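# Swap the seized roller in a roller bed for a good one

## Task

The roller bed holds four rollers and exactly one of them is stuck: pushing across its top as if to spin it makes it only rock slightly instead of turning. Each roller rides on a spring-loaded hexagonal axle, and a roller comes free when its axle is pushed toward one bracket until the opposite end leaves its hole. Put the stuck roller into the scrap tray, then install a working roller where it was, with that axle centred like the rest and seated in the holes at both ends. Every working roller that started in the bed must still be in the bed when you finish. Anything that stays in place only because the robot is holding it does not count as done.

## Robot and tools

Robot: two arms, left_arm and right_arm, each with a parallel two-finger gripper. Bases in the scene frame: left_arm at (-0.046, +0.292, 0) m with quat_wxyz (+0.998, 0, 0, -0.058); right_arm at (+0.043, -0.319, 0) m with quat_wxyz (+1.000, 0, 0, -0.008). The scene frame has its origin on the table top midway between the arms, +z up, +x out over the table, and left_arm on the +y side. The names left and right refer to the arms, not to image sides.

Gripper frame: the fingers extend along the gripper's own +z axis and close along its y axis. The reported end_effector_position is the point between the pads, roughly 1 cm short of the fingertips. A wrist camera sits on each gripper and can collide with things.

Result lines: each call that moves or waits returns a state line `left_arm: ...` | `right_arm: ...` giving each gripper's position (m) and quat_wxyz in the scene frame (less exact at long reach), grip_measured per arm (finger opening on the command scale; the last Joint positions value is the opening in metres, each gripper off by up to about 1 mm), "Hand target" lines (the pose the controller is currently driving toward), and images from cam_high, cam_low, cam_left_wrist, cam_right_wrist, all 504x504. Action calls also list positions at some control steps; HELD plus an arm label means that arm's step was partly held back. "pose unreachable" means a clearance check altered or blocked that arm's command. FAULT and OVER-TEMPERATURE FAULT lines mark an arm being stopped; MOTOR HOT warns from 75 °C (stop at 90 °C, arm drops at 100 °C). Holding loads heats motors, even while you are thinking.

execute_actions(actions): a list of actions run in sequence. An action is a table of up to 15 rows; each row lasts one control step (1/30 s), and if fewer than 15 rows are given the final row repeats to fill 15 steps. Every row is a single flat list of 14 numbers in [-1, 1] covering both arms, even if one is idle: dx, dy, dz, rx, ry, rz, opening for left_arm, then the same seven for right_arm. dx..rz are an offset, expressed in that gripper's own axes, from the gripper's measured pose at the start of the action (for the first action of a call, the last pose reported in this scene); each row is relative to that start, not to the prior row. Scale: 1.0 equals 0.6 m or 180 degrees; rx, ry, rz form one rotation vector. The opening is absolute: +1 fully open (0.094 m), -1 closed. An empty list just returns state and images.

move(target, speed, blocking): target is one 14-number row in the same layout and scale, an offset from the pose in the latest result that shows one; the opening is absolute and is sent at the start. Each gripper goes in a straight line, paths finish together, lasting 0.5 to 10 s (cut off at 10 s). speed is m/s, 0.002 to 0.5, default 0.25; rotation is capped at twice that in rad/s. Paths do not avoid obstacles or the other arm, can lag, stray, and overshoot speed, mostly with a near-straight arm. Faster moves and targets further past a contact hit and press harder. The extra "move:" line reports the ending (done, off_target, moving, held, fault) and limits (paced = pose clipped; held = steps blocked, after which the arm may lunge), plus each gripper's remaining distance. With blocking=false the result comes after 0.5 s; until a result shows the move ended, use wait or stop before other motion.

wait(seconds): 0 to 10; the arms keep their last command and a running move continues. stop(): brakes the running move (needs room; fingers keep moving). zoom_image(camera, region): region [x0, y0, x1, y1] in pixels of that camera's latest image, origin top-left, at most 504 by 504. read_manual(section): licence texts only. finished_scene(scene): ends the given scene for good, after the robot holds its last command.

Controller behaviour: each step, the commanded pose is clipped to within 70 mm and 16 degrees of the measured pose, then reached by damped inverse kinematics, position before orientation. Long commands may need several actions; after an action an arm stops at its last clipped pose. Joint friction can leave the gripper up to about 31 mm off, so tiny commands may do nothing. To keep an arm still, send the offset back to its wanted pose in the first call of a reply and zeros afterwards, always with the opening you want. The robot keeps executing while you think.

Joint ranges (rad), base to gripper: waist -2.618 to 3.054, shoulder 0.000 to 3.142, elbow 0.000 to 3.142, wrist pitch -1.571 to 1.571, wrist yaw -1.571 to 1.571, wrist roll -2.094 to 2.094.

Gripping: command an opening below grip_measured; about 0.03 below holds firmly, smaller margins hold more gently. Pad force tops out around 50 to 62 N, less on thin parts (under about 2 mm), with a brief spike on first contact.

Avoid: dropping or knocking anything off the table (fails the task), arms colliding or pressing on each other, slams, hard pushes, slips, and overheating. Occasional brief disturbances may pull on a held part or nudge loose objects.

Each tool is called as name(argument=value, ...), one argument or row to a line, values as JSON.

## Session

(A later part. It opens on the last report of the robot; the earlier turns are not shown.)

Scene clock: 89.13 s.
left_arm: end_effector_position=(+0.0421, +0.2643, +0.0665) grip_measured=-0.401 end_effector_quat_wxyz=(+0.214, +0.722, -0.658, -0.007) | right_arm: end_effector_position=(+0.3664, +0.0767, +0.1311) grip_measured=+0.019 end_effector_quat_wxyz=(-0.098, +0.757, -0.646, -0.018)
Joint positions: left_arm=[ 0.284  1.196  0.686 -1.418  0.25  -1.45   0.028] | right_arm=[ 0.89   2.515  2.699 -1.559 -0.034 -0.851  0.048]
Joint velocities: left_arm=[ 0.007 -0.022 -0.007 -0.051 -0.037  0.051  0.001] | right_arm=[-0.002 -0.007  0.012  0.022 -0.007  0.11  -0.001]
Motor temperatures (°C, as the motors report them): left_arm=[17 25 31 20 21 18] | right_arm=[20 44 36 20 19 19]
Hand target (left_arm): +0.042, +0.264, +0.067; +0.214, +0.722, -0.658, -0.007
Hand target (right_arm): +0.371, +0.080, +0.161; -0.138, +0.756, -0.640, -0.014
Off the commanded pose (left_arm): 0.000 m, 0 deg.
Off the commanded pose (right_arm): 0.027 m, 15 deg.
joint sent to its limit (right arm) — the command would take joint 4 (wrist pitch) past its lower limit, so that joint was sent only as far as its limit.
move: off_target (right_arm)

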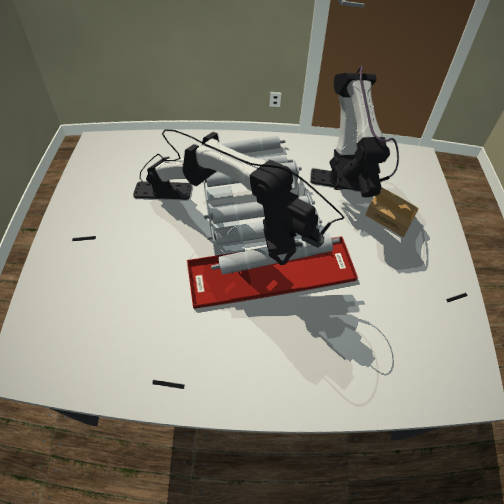

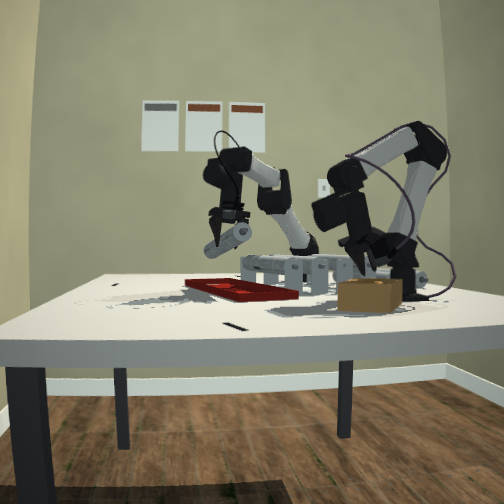

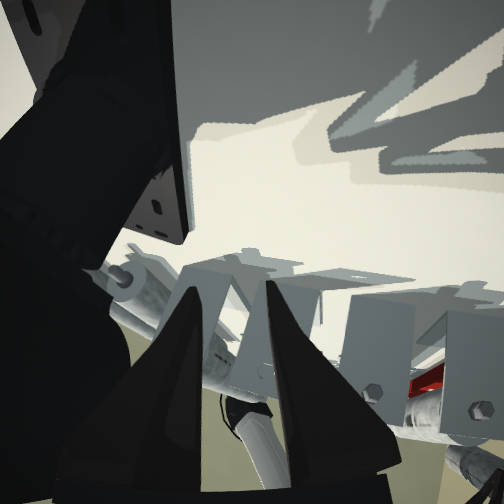

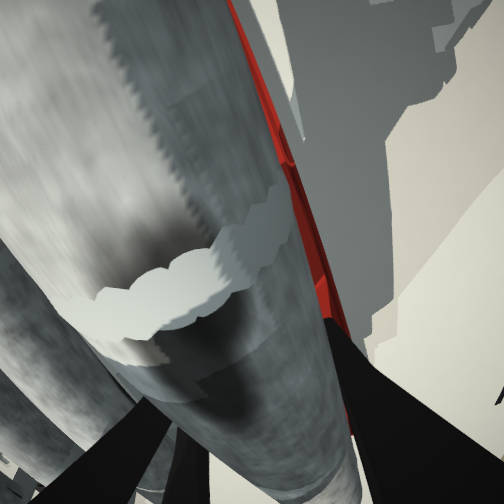

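move(
  target=[0,0,0,0,0,0,-0.4, 0.07,0.04,0.11,-0.03,0.07,0,-0.1],
  speed=0.06,
)

move(
  target=[0,0,0,0,0,0,-0.4, 0,0,0,0,0,0,0.4],
)

move(
  target=[0,0,0,0,0,0,-0.4, 0,0,-0.17,0,0,0,0.4],
)

move(
  target=[0,0,0,0,0,0,-0.4, 0,0.6,0,0,0,0,0.4],
)

Scene clock: 94.83 s.
left_arm: end_effector_position=(+0.0421, +0.2643, +0.0665) grip_measured=-0.401 end_effector_quat_wxyz=(+0.214, +0.722, -0.658, -0.007) | right_arm: end_effector_position=(+0.3550, +0.0408, +0.0441) grip_measured=+0.019 end_effector_quat_wxyz=(+0.024, +0.757, -0.653, +0.025)
Joint positions: left_arm=[ 0.284  1.196  0.686 -1.418  0.25  -1.45   0.028] | right_arm=[ 0.89   2.542  2.408 -1.486  0.049 -0.843  0.048]
Joint velocities: left_arm=[-0.027 -0.022 -0.012 -0.037 -0.022 -0.037 -0.001] | right_arm=[ 0.007 -0.007  0.007 -0.007  0.022 -0.037  0.   ]
Motor temperatures (°C, as the motors report them): left_arm=[17 25 31 20 21 18] | right_arm=[20 49 36 20 19 19]
Hand target (left_arm): +0.042, +0.264, +0.067; +0.214, +0.722, -0.658, -0.007
Hand target (right_arm): +0.357, +0.042, +0.057; +0.009, +0.756, -0.653, +0.036
Off the commanded pose (left_arm): 0.000 m, 0 deg.
Off the commanded pose (right_arm): 0.013 m, 2 deg.
move: off_target (right_arm)

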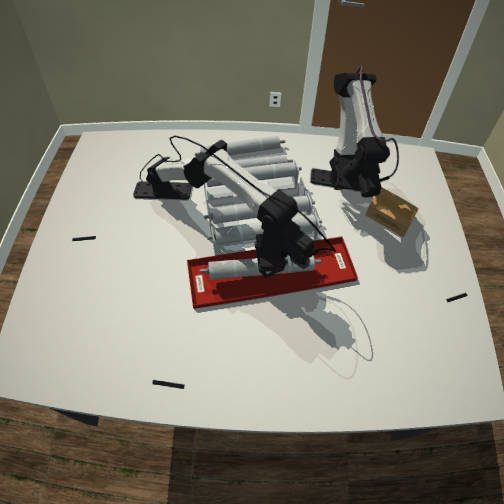

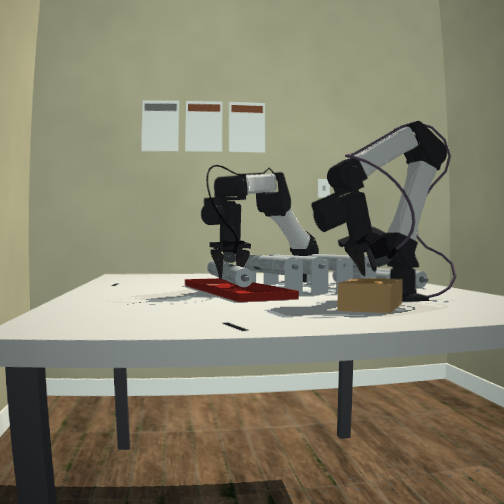

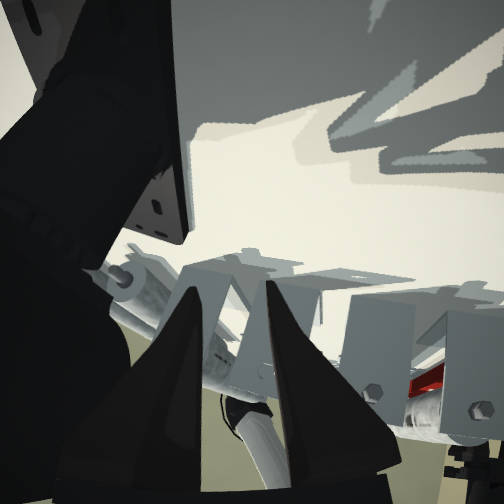

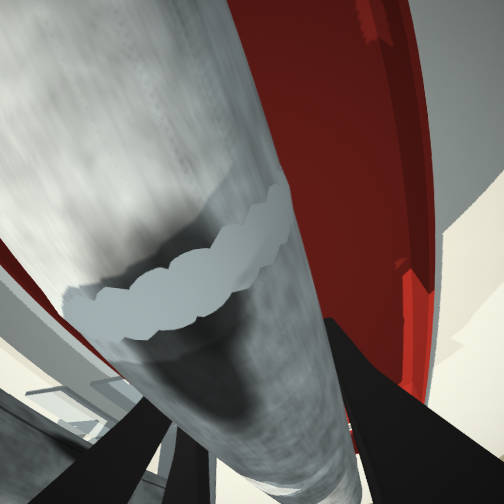

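Scene clock: 95.33 s.
left_arm: end_effector_position=(+0.0421, +0.2643, +0.0665) grip_measured=-0.401 end_effector_quat_wxyz=(+0.214, +0.722, -0.658, -0.007) | right_arm: end_effector_position=(+0.3550, +0.0408, +0.0441) grip_measured=+0.398 end_effector_quat_wxyz=(+0.024, +0.757, -0.653, +0.025)
Joint positions: left_arm=[ 0.284  1.196  0.686 -1.418  0.25  -1.45   0.028] | right_arm=[ 0.89   2.542  2.408 -1.486  0.049 -0.843  0.066]
Joint velocities: left_arm=[ 0.007  0.007 -0.017 -0.007 -0.022  0.051 -0.   ] | right_arm=[ 0.012 -0.007  0.002  0.037 -0.007 -0.022  0.001]
Motor temperatures (°C, as the motors report them): left_arm=[17 25 31 20 21 18] | right_arm=[20 49 36 20 19 19]
Hand target (left_arm): +0.042, +0.264, +0.067; +0.214, +0.722, -0.658, -0.007
Hand target (right_arm): +0.355, +0.041, +0.044; +0.024, +0.757, -0.653, +0.025
Off the commanded pose (left_arm): 0.000 m, 0 deg.
Off the commanded pose (right_arm): 0.000 m, 0 deg.
move: done

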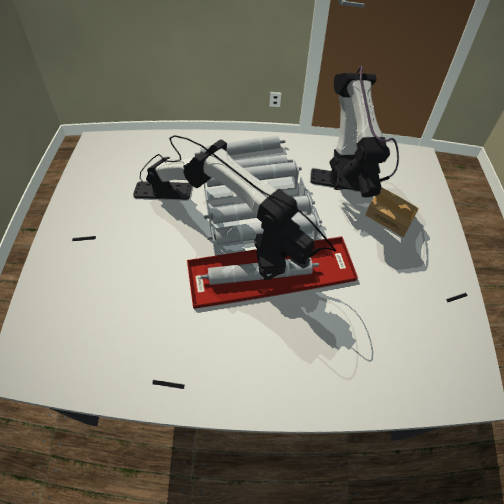

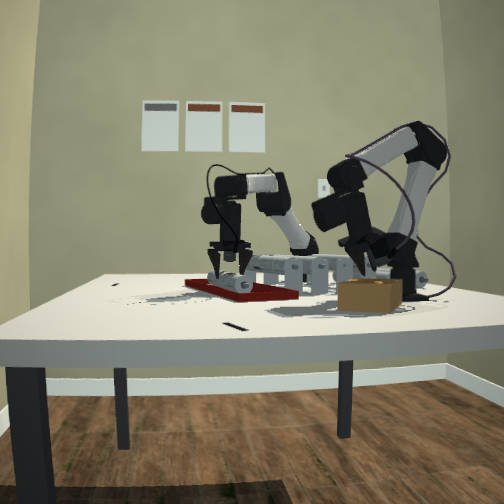

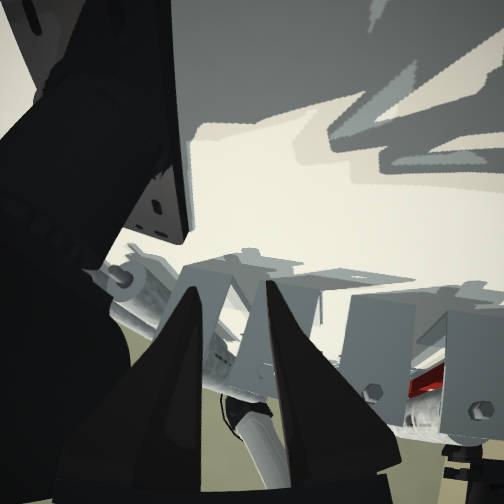

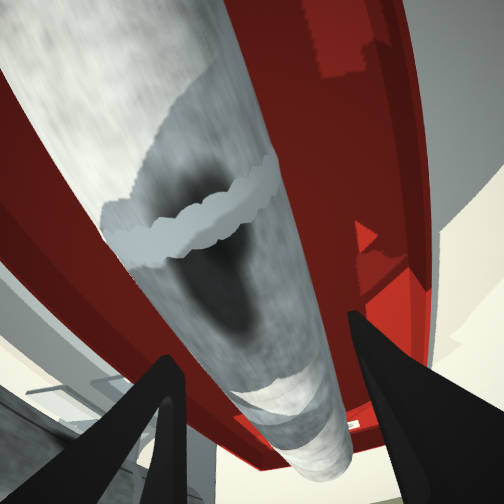

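Scene clock: 96.17 s.
left_arm: end_effector_position=(+0.0421, +0.2643, +0.0665) grip_measured=-0.401 end_effector_quat_wxyz=(+0.214, +0.722, -0.658, -0.007) | right_arm: end_effector_position=(+0.3572, +0.0501, +0.1516) grip_measured=+0.398 end_effector_quat_wxyz=(-0.089, +0.755, -0.649, +0.023)
Joint positions: left_arm=[ 0.284  1.196  0.686 -1.418  0.25  -1.45   0.028] | right_arm=[ 0.899  2.365  2.511 -1.54   0.049 -0.843  0.066]
Joint velocities: left_arm=[ 0.002 -0.017  0.007  0.022 -0.081  0.022 -0.001] | right_arm=[ 0.007  0.022 -0.007 -0.037 -0.037 -0.081 -0.001]
Motor temperatures (°C, as the motors report them): left_arm=[17 25 31 20 21 18] | right_arm=[20 50 36 20 19 19]
Hand target (left_arm): +0.042, +0.264, +0.067; +0.214, +0.722, -0.658, -0.007
Hand target (right_arm): +0.353, +0.049, +0.146; -0.074, +0.757, -0.648, +0.024
Off the commanded pose (left_arm): 0.000 m, 0 deg.
Off the commanded pose (right_arm): 0.007 m, 13 deg.
joint sent to its limit (right arm) — the command would take joint 4 (wrist pitch) past its lower limit, so that joint was sent only as far as its limit.
move: off_target (right_arm)

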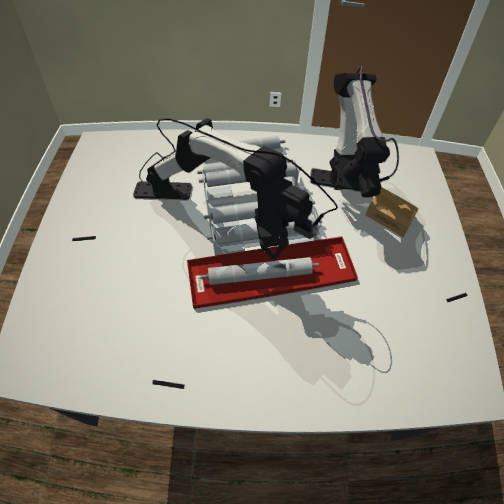

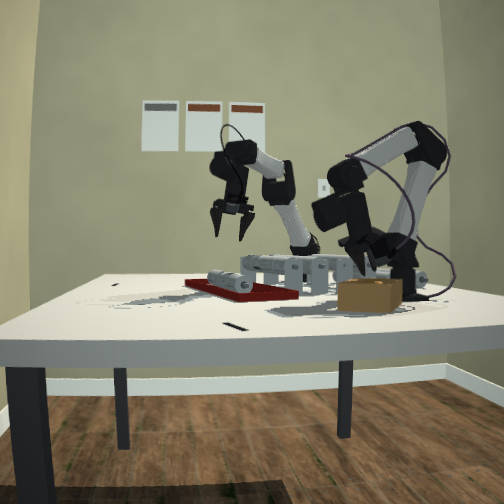

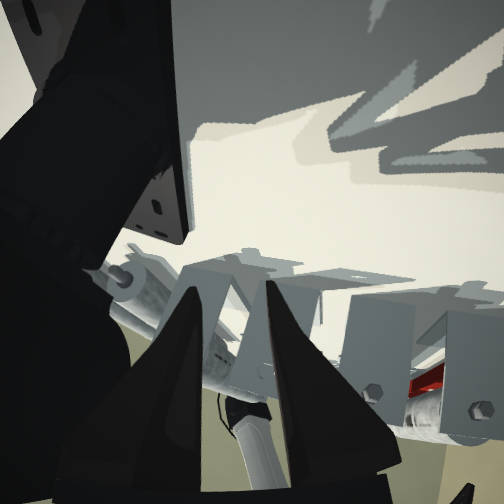

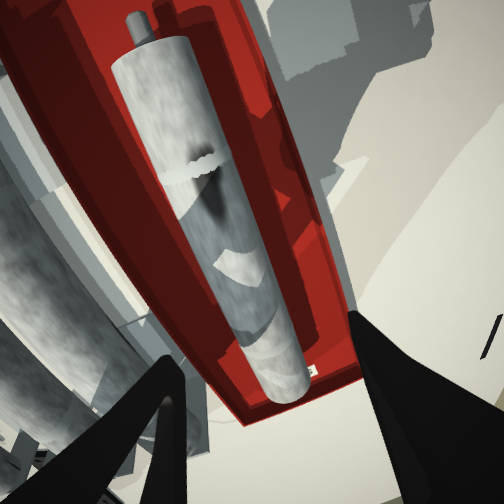

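Scene clock: 98.30 s.
left_arm: end_effector_position=(+0.0421, +0.2643, +0.0665) grip_measured=-0.401 end_effector_quat_wxyz=(+0.214, +0.722, -0.658, -0.007) | right_arm: end_effector_position=(+0.0065, -0.0074, +0.0979) grip_measured=+0.398 end_effector_quat_wxyz=(-0.092, +0.757, -0.646, +0.021)
Joint positions: left_arm=[ 0.284  1.196  0.686 -1.418  0.25  -1.45   0.028] | right_arm=[ 1.796  1.661  1.277 -1.108  0.172  0.044  0.066]
Joint velocities: left_arm=[-0.002 -0.007  0.007  0.095 -0.022 -0.022  0.001] | right_arm=[ 0.002 -0.007  0.002  0.007 -0.037  0.095 -0.   ]
Motor temperatures (°C, as the motors report them): left_arm=[17 25 31 20 21 18] | right_arm=[20 49 36 20 19 19]
Hand target (left_arm): +0.042, +0.264, +0.067; +0.214, +0.722, -0.658, -0.007
Hand target (right_arm): +0.007, -0.010, +0.088; -0.084, +0.755, -0.650, +0.027
Off the commanded pose (left_arm): 0.000 m, 0 deg.
Off the commanded pose (right_arm): 0.008 m, 1 deg.
move: done

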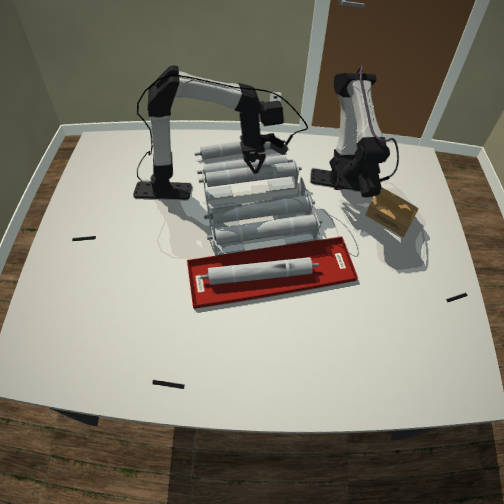

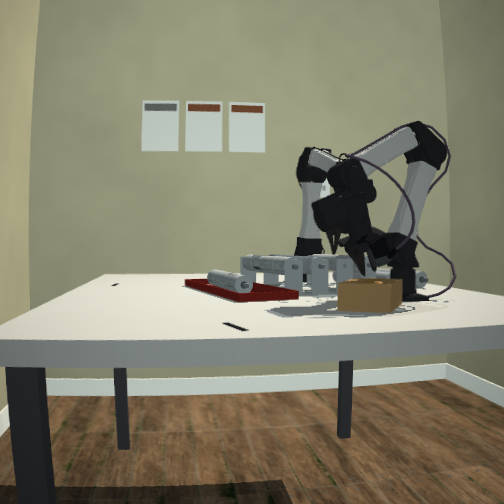

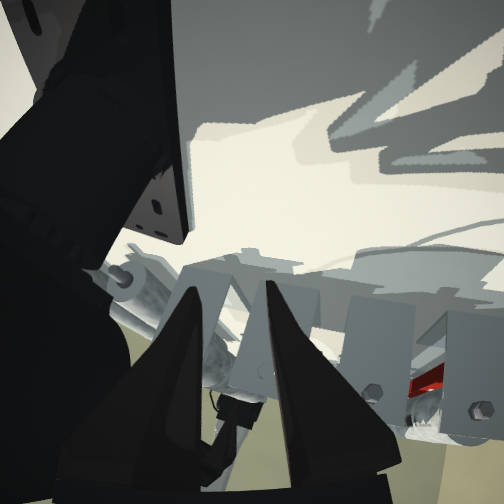

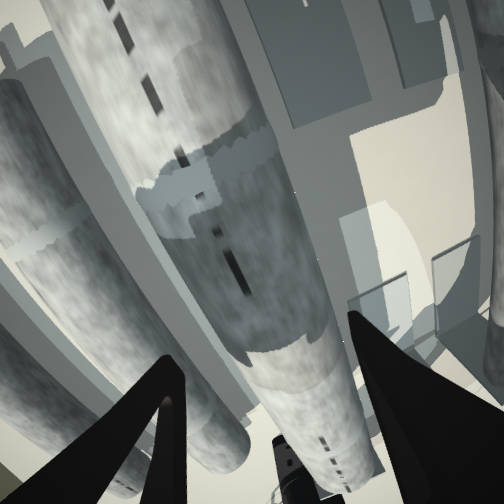

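Move to near spare (~8 cm further).

move(
  target=[0,0,0,0,0,0,-0.4, 0.02,0.125,-0.05,-0.05,0.03,0,0.4],
  speed=0.08,
)

Scene clock: 101.33 s.
left_arm: end_effector_position=(+0.0421, +0.2643, +0.0665) grip_measured=-0.401 end_effector_quat_wxyz=(+0.214, +0.722, -0.658, -0.007) | right_arm: end_effector_position=(-0.0661, -0.0341, +0.1133) grip_measured=+0.398 end_effector_quat_wxyz=(-0.009, +0.760, -0.650, +0.002)
Joint positions: left_arm=[ 0.284  1.196  0.686 -1.418  0.25  -1.45   0.028] | right_arm=[ 1.961  1.694  1.388 -1.261  0.018  0.217  0.066]
Joint velocities: left_arm=[ 0.022 -0.002  0.007 -0.022 -0.022 -0.007  0.   ] | right_arm=[ 0.002  0.022 -0.032 -0.007 -0.022  0.022  0.001]
Motor temperatures (°C, as the motors report them): left_arm=[17 24 31 20 21 18] | right_arm=[20 48 36 20 19 19]
Hand target (left_arm): +0.042, +0.264, +0.067; +0.214, +0.722, -0.658, -0.007
Hand target (right_arm): -0.069, -0.035, +0.113; -0.002, +0.760, -0.650, +0.009
Off the commanded pose (left_arm): 0.000 m, 0 deg.
Off the commanded pose (right_arm): 0.003 m, 1 deg.
move: done

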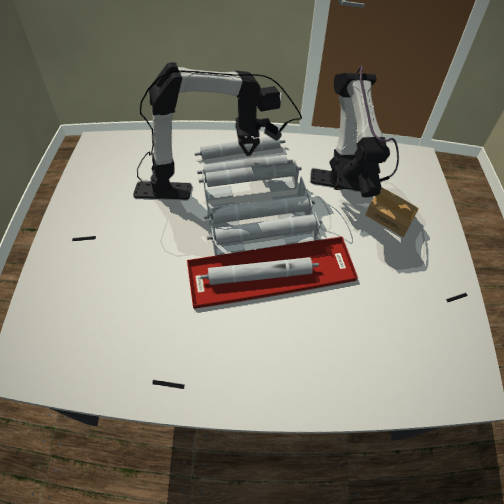

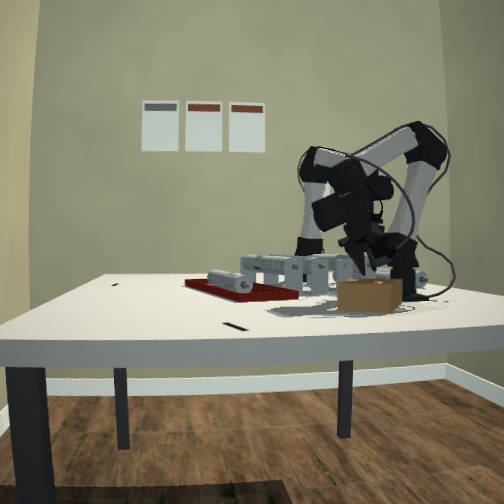

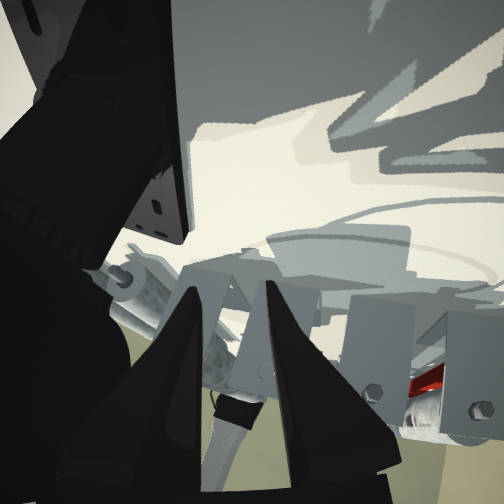

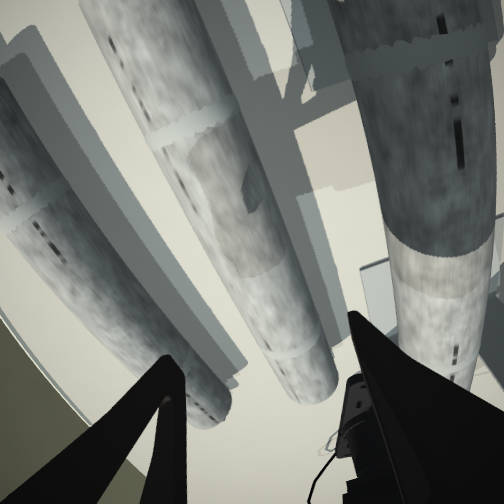

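move(
  target=[0,0,0,0,0,0,-0.4, 0,0,0.155,0,0,0,0.4],
  speed=0.08,
)

move(
  target=[0,0,0,0,0,0,-0.4, 0,0,0,0,0,0,-0.1],
)

move(
  target=[0,0,0,0,0,0,-0.4, 0,0,-0.22,0,0,0,-0.1],
  speed=0.08,
)

Scene clock: 106.13 s.
left_arm: end_effector_position=(+0.0421, +0.2643, +0.0665) grip_measured=-0.401 end_effector_quat_wxyz=(+0.214, +0.722, -0.658, -0.007) | right_arm: end_effector_position=(-0.0679, -0.0302, +0.0307) grip_measured=+0.398 end_effector_quat_wxyz=(-0.013, +0.762, -0.648, -0.007)
Joint positions: left_arm=[ 0.284  1.196  0.686 -1.418  0.25  -1.45   0.028] | right_arm=[ 1.961  1.762  1.131 -0.914  0.016  0.213  0.066]
Joint velocities: left_arm=[-0.002 -0.002 -0.002 -0.007 -0.11   0.007  0.   ] | right_arm=[-0.002 -0.007 -0.007  0.007  0.037  0.022 -0.   ]
Motor temperatures (°C, as the motors report them): left_arm=[17 24 31 20 21 18] | right_arm=[20 46 35 20 19 19]
Hand target (left_arm): +0.042, +0.264, +0.067; +0.214, +0.722, -0.658, -0.007
Hand target (right_arm): -0.063, -0.033, +0.021; -0.009, +0.760, -0.650, +0.002
Off the commanded pose (left_arm): 0.000 m, 0 deg.
Off the commanded pose (right_arm): 0.011 m, 1 deg.
move: off_target (right_arm)

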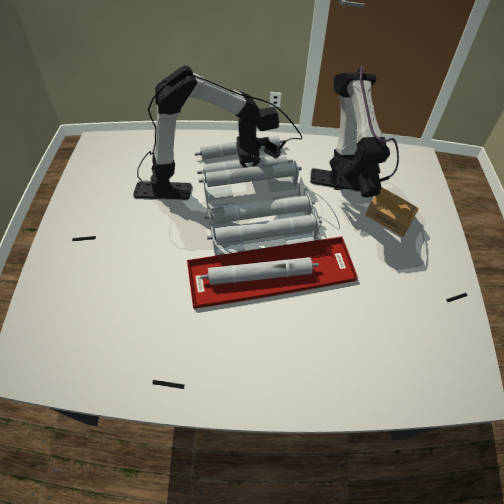

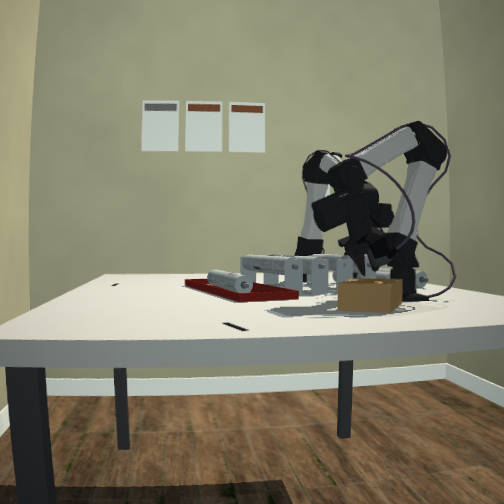

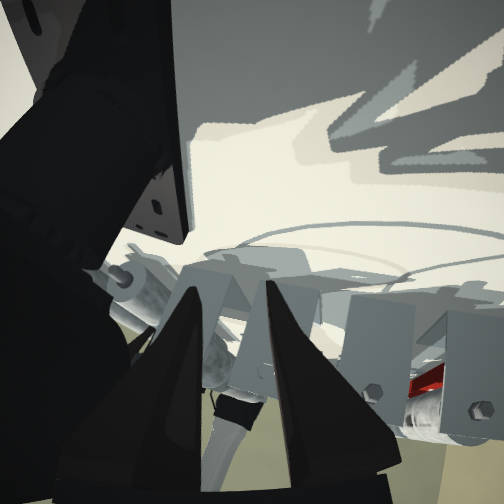

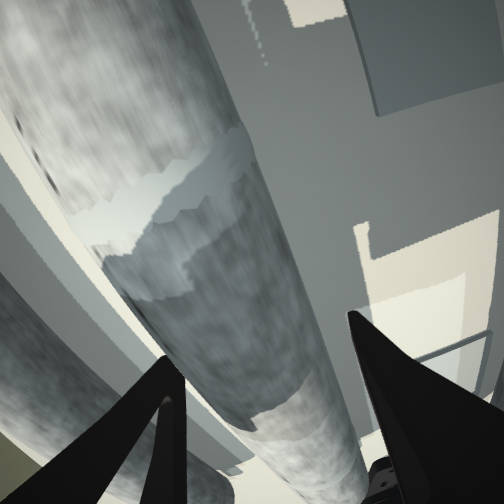

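Scene clock: 106.63 s.
left_arm: end_effector_position=(+0.0421, +0.2643, +0.0665) grip_measured=-0.401 end_effector_quat_wxyz=(+0.214, +0.722, -0.658, -0.007) | right_arm: end_effector_position=(-0.0685, -0.0304, +0.0307) grip_measured=+0.010 end_effector_quat_wxyz=(-0.012, +0.762, -0.648, -0.008)
Joint positions: left_arm=[ 0.284  1.196  0.686 -1.418  0.25  -1.45   0.028] | right_arm=[ 1.961  1.762  1.131 -0.914  0.013  0.212  0.047]
Joint velocities: left_arm=[ 0.017 -0.002 -0.002 -0.081 -0.037 -0.051 -0.001] | right_arm=[-0.002  0.022  0.007 -0.051  0.007  0.081 -0.   ]
Motor temperatures (°C, as the motors report them): left_arm=[17 24 31 20 21 18] | right_arm=[20 46 35 20 19 19]
Hand target (left_arm): +0.042, +0.264, +0.067; +0.214, +0.722, -0.658, -0.007
Hand target (right_arm): -0.068, -0.030, +0.031; -0.013, +0.762, -0.648, -0.007
Off the commanded pose (left_arm): 0.000 m, 0 deg.
Off the commanded pose (right_arm): 0.001 m, 0 deg.
move: done

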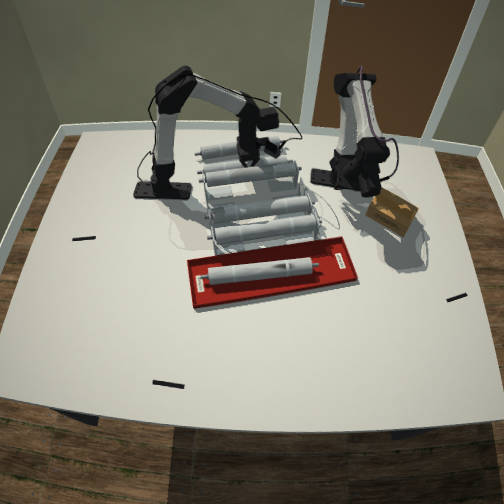

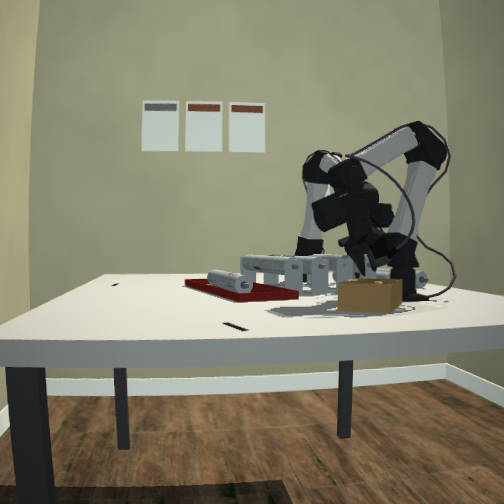

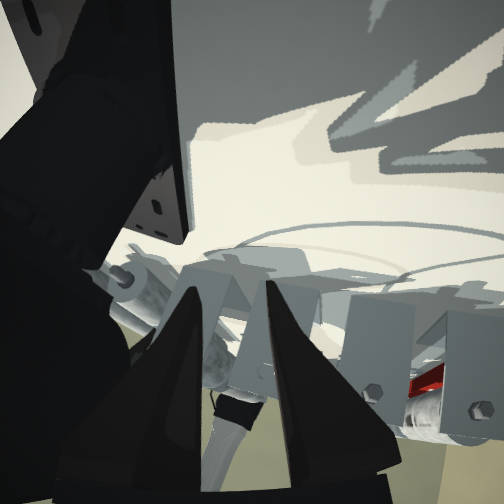

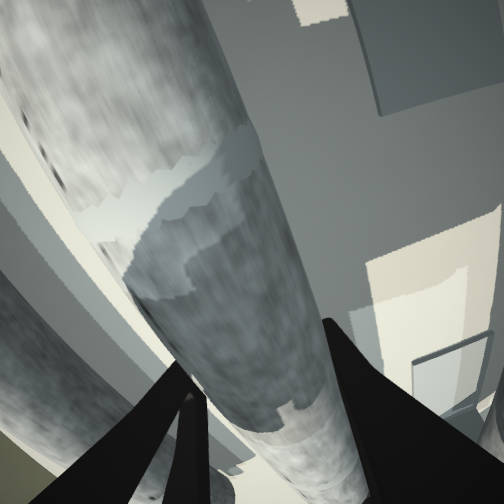

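Scene clock: 108.87 s.
left_arm: end_effector_position=(+0.0421, +0.2643, +0.0665) grip_measured=-0.401 end_effector_quat_wxyz=(+0.214, +0.722, -0.658, -0.007) | right_arm: end_effector_position=(-0.0684, -0.0346, +0.1414) grip_measured=+0.010 end_effector_quat_wxyz=(-0.001, +0.761, -0.648, +0.012)
Joint positions: left_arm=[ 0.284  1.196  0.686 -1.418  0.25  -1.45   0.028] | right_arm=[ 1.966  1.718  1.527 -1.401  0.013  0.219  0.047]
Joint velocities: left_arm=[ 0.017 -0.007 -0.002  0.037  0.051  0.007 -0.001] | right_arm=[-0.012  0.007  0.002 -0.051 -0.022 -0.037  0.001]
Motor temperatures (°C, as the motors report them): left_arm=[17 24 31 20 21 18] | right_arm=[20 46 36 20 19 19]
Hand target (left_arm): +0.042, +0.264, +0.067; +0.214, +0.722, -0.658, -0.007
Hand target (right_arm): -0.071, -0.034, +0.162; -0.012, +0.762, -0.647, -0.008
Off the commanded pose (left_arm): 0.000 m, 0 deg.
Off the commanded pose (right_arm): 0.021 m, 3 deg.
move: off_target (right_arm)

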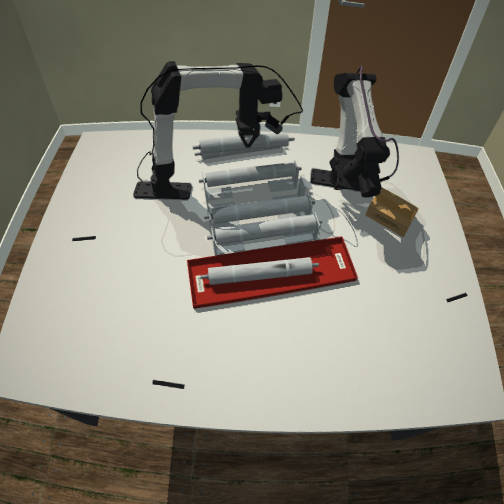

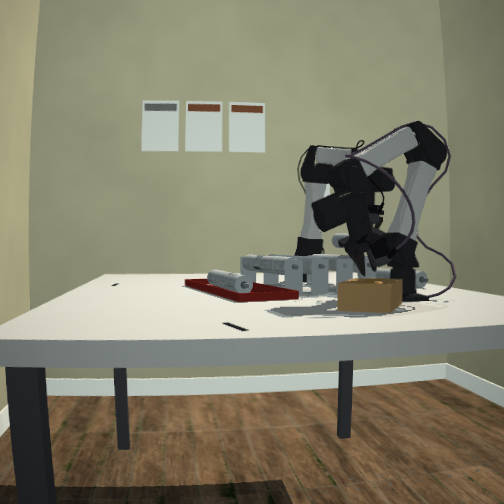

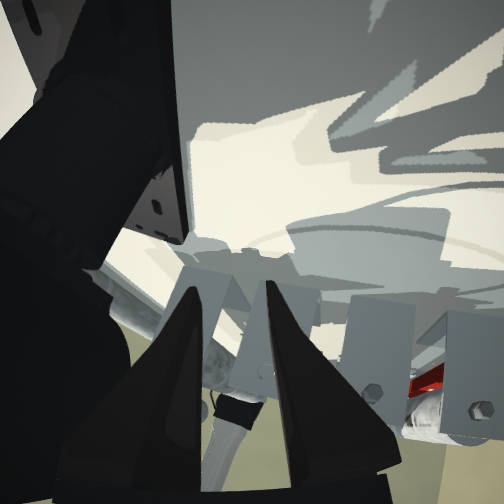

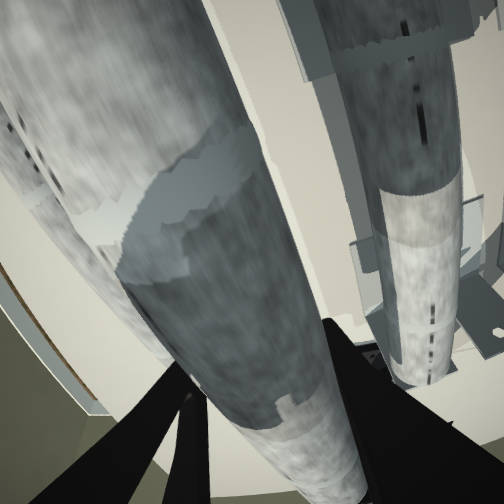

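move(
  target=[0.07,-0.03,-0.03,0,0,0,-0.2, 0.036,-0.278,-0.03,0,0,-0.015,-0.1],
  speed=0.1,
)

move(
  target=[0,0,0,0,0,0,-0.2, 0,0,0.05,0,0.045,0,-0.1],
  speed=0.05,
)

zoom_image(
  camera="cam_high",
  region=[170,120,370,300],
)

Scene clock: 115.10 s.
left_arm: end_effector_position=(+0.0676, +0.2328, +0.0864) grip_measured=-0.201 end_effector_quat_wxyz=(+0.210, +0.721, -0.660, -0.005) | right_arm: end_effector_position=(+0.0971, -0.0264, +0.1510) grip_measured=+0.010 end_effector_quat_wxyz=(+0.007, +0.775, -0.632, +0.012)
Joint positions: left_arm=[ 0.063  1.251  0.811 -1.418  0.317 -1.667  0.038] | right_arm=[ 1.411  1.694  1.538 -1.439  0.015 -0.377  0.047]
Joint velocities: left_arm=[-0.002  0.002 -0.022  0.037 -0.007 -0.022 -0.001] | right_arm=[-0.007 -0.002 -0.007 -0.007  0.051  0.037  0.   ]
Motor temperatures (°C, as the motors report them): left_arm=[17 24 31 20 21 18] | right_arm=[20 46 36 20 19 19]
Hand target (left_arm): +0.070, +0.229, +0.088; +0.217, +0.721, -0.658, -0.006
Hand target (right_arm): +0.098, -0.025, +0.165; -0.004, +0.777, -0.630, +0.008
Off the commanded pose (left_arm): 0.004 m, 1 deg.
Off the commanded pose (right_arm): 0.012 m, 1 deg.
move: off_target (right_arm)

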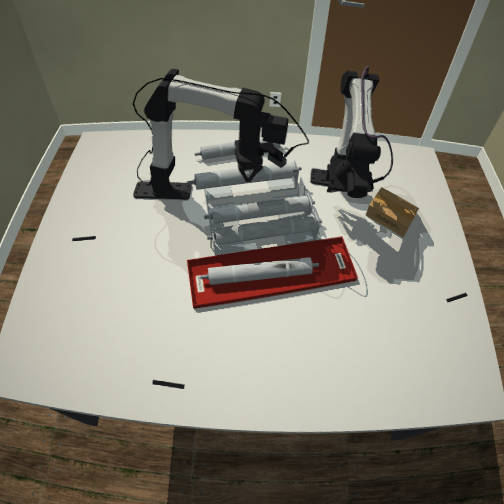

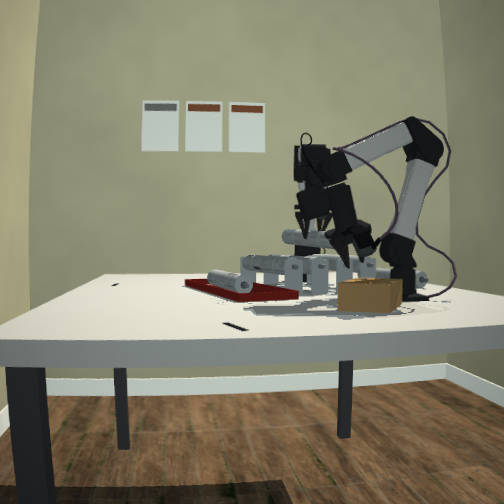

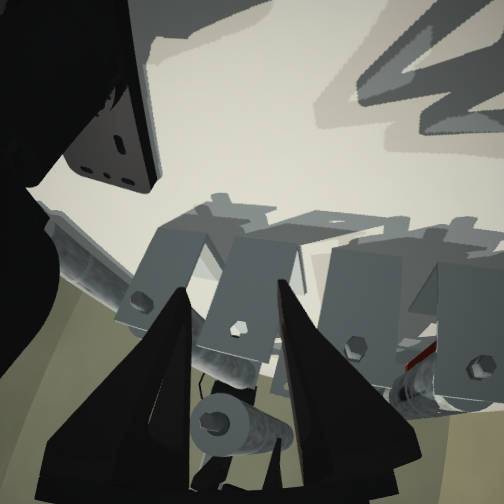

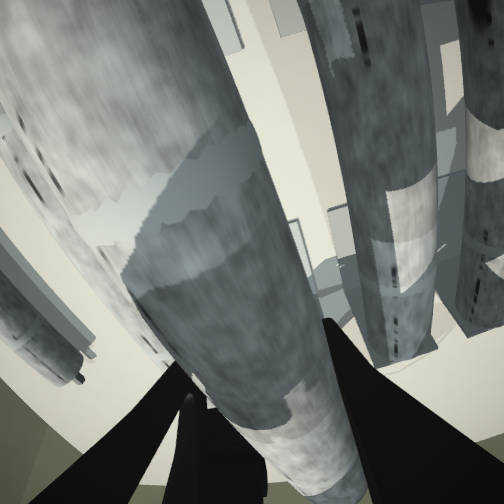

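Scene clock: 116.80 s.
left_arm: end_effector_position=(+0.0676, +0.2328, +0.0864) grip_measured=-0.201 end_effector_quat_wxyz=(+0.210, +0.721, -0.660, -0.005) | right_arm: end_effector_position=(+0.0975, -0.0238, +0.1149) grip_measured=+0.010 end_effector_quat_wxyz=(+0.054, +0.771, -0.632, +0.059)
Joint positions: left_arm=[ 0.063  1.251  0.811 -1.418  0.317 -1.667  0.038] | right_arm=[ 1.43   1.824  1.538 -1.439  0.047 -0.351  0.047]
Joint velocities: left_arm=[-0.032  0.007  0.002  0.066  0.007  0.022  0.   ] | right_arm=[-0.002 -0.012 -0.007  0.022  0.007  0.051  0.001]
Motor temperatures (°C, as the motors report them): left_arm=[17 24 31 20 21 18] | right_arm=[20 45 36 20 19 19]
Hand target (left_arm): +0.068, +0.233, +0.086; +0.210, +0.721, -0.660, -0.005
Hand target (right_arm): +0.098, -0.028, +0.121; +0.050, +0.771, -0.631, +0.068
Off the commanded pose (left_arm): 0.000 m, 0 deg.
Off the commanded pose (right_arm): 0.007 m, 1 deg.
move: done

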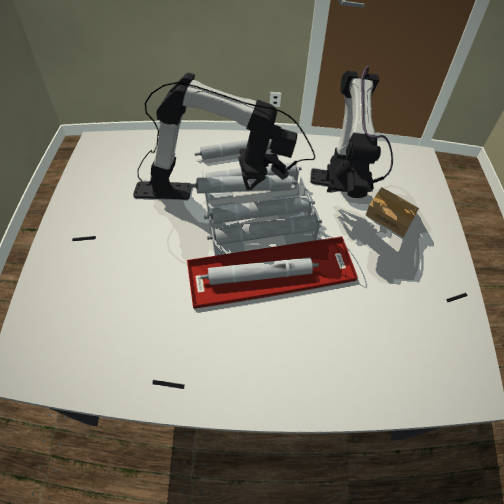

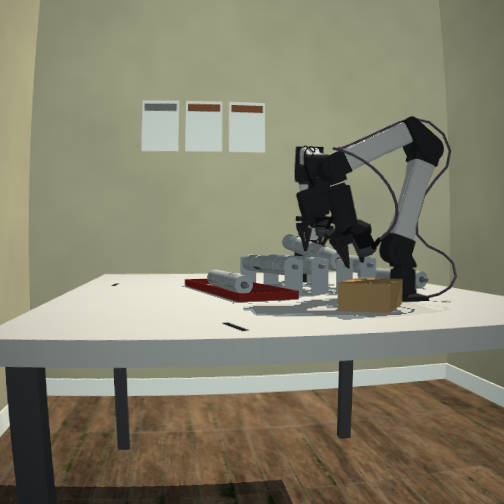

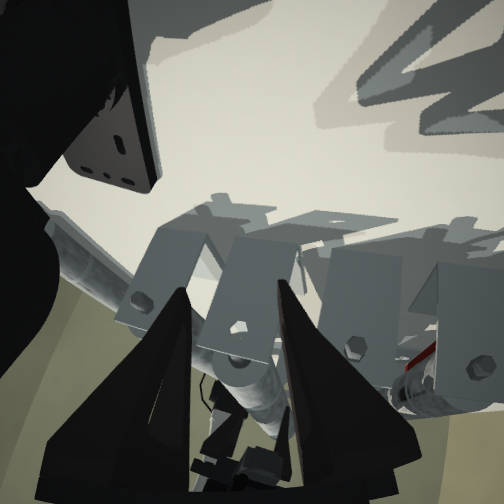

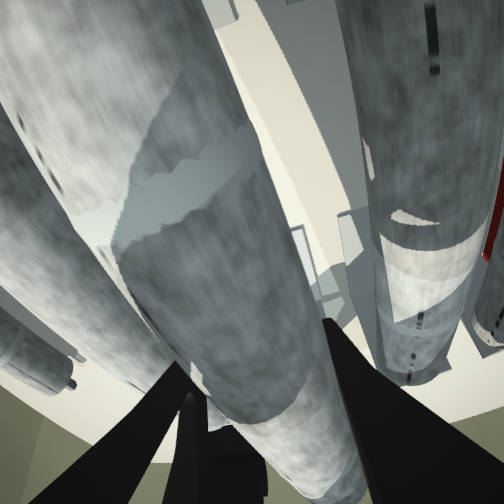

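Region (170, 120, 370, 300) of cam_high's 504x504 image, scaled by 2.520, with more detail than that image has; it fills the top 454 rows of this view, and the rest is white.

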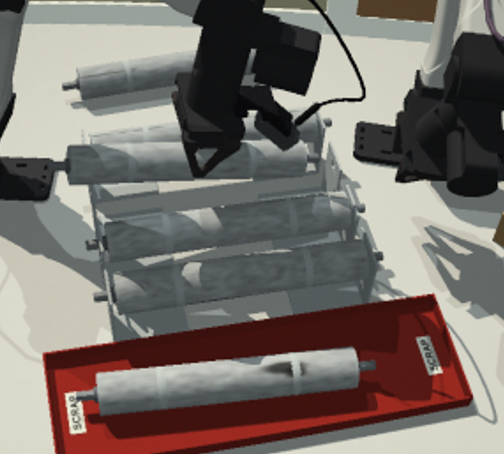

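move(
  target=[0,0,0,0,0,0,-0.2, 0,0.008,0.025,0,0,0,-0.1],
  speed=0.03,
)

zoom_image(
  camera="cam_left_wrist",
  region=[180,270,400,420],
)

Scene clock: 119.87 s.
left_arm: end_effector_position=(+0.0676, +0.2328, +0.0864) grip_measured=-0.201 end_effector_quat_wxyz=(+0.210, +0.721, -0.660, -0.005) | right_arm: end_effector_position=(+0.0953, -0.0246, +0.0954) grip_measured=+0.010 end_effector_quat_wxyz=(+0.057, +0.771, -0.632, +0.057)
Joint positions: left_arm=[ 0.063  1.251  0.811 -1.418  0.317 -1.667  0.038] | right_arm=[ 1.433  1.829  1.467 -1.366  0.041 -0.347  0.047]
Joint velocities: left_arm=[-0.002 -0.017 -0.022  0.007 -0.007 -0.007  0.001] | right_arm=[-0.007 -0.017  0.012  0.037 -0.125 -0.051 -0.001]
Motor temperatures (°C, as the motors report them): left_arm=[17 24 31 20 21 18] | right_arm=[20 45 36 20 19 19]
Hand target (left_arm): +0.068, +0.233, +0.086; +0.210, +0.721, -0.660, -0.005
Hand target (right_arm): +0.093, -0.027, +0.100; +0.054, +0.771, -0.632, +0.059
Off the commanded pose (left_arm): 0.000 m, 0 deg.
Off the commanded pose (right_arm): 0.006 m, 0 deg.
move: done

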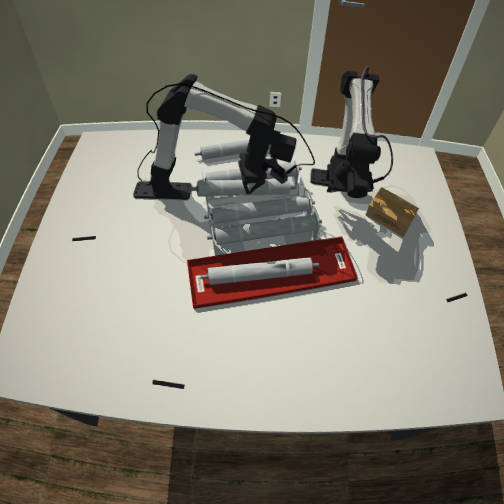

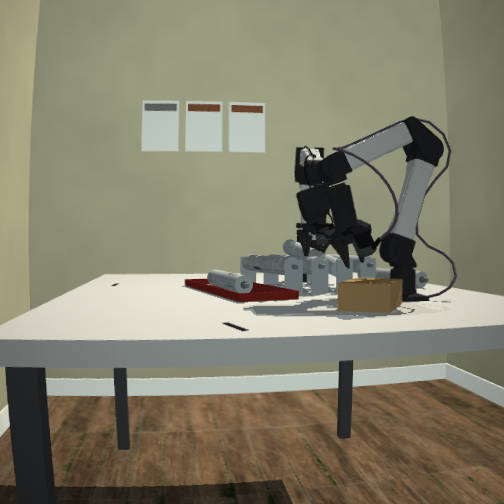

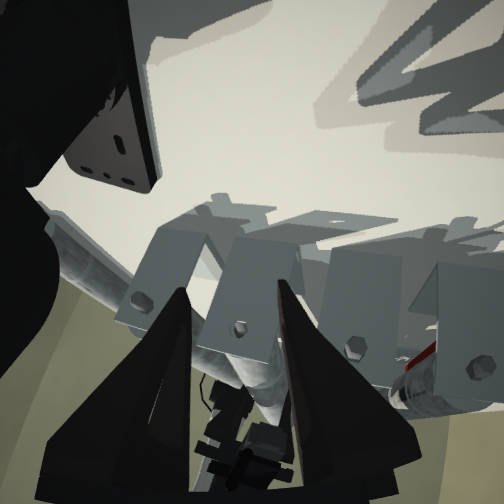

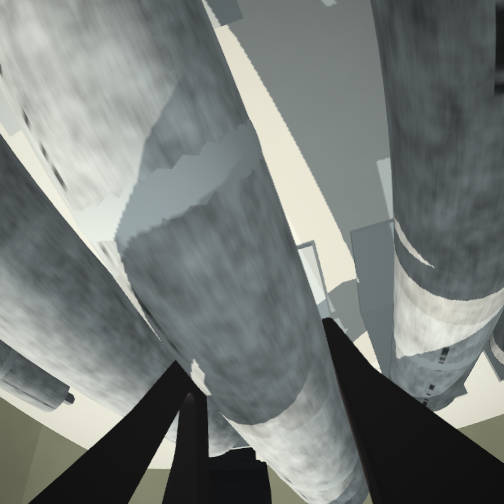

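Region (180, 270, 400, 420) of cam_left_wrist's 504x504 image, scaled by 2.291, with more detail than that image has; it fills the top 344 rows of this view, and the rest is white.

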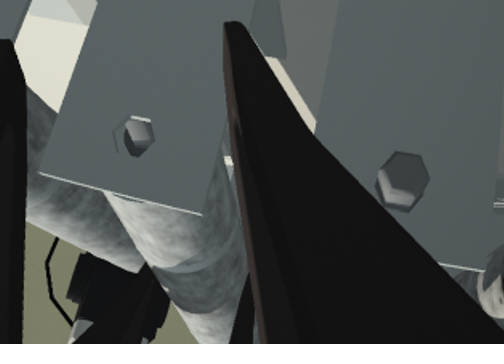

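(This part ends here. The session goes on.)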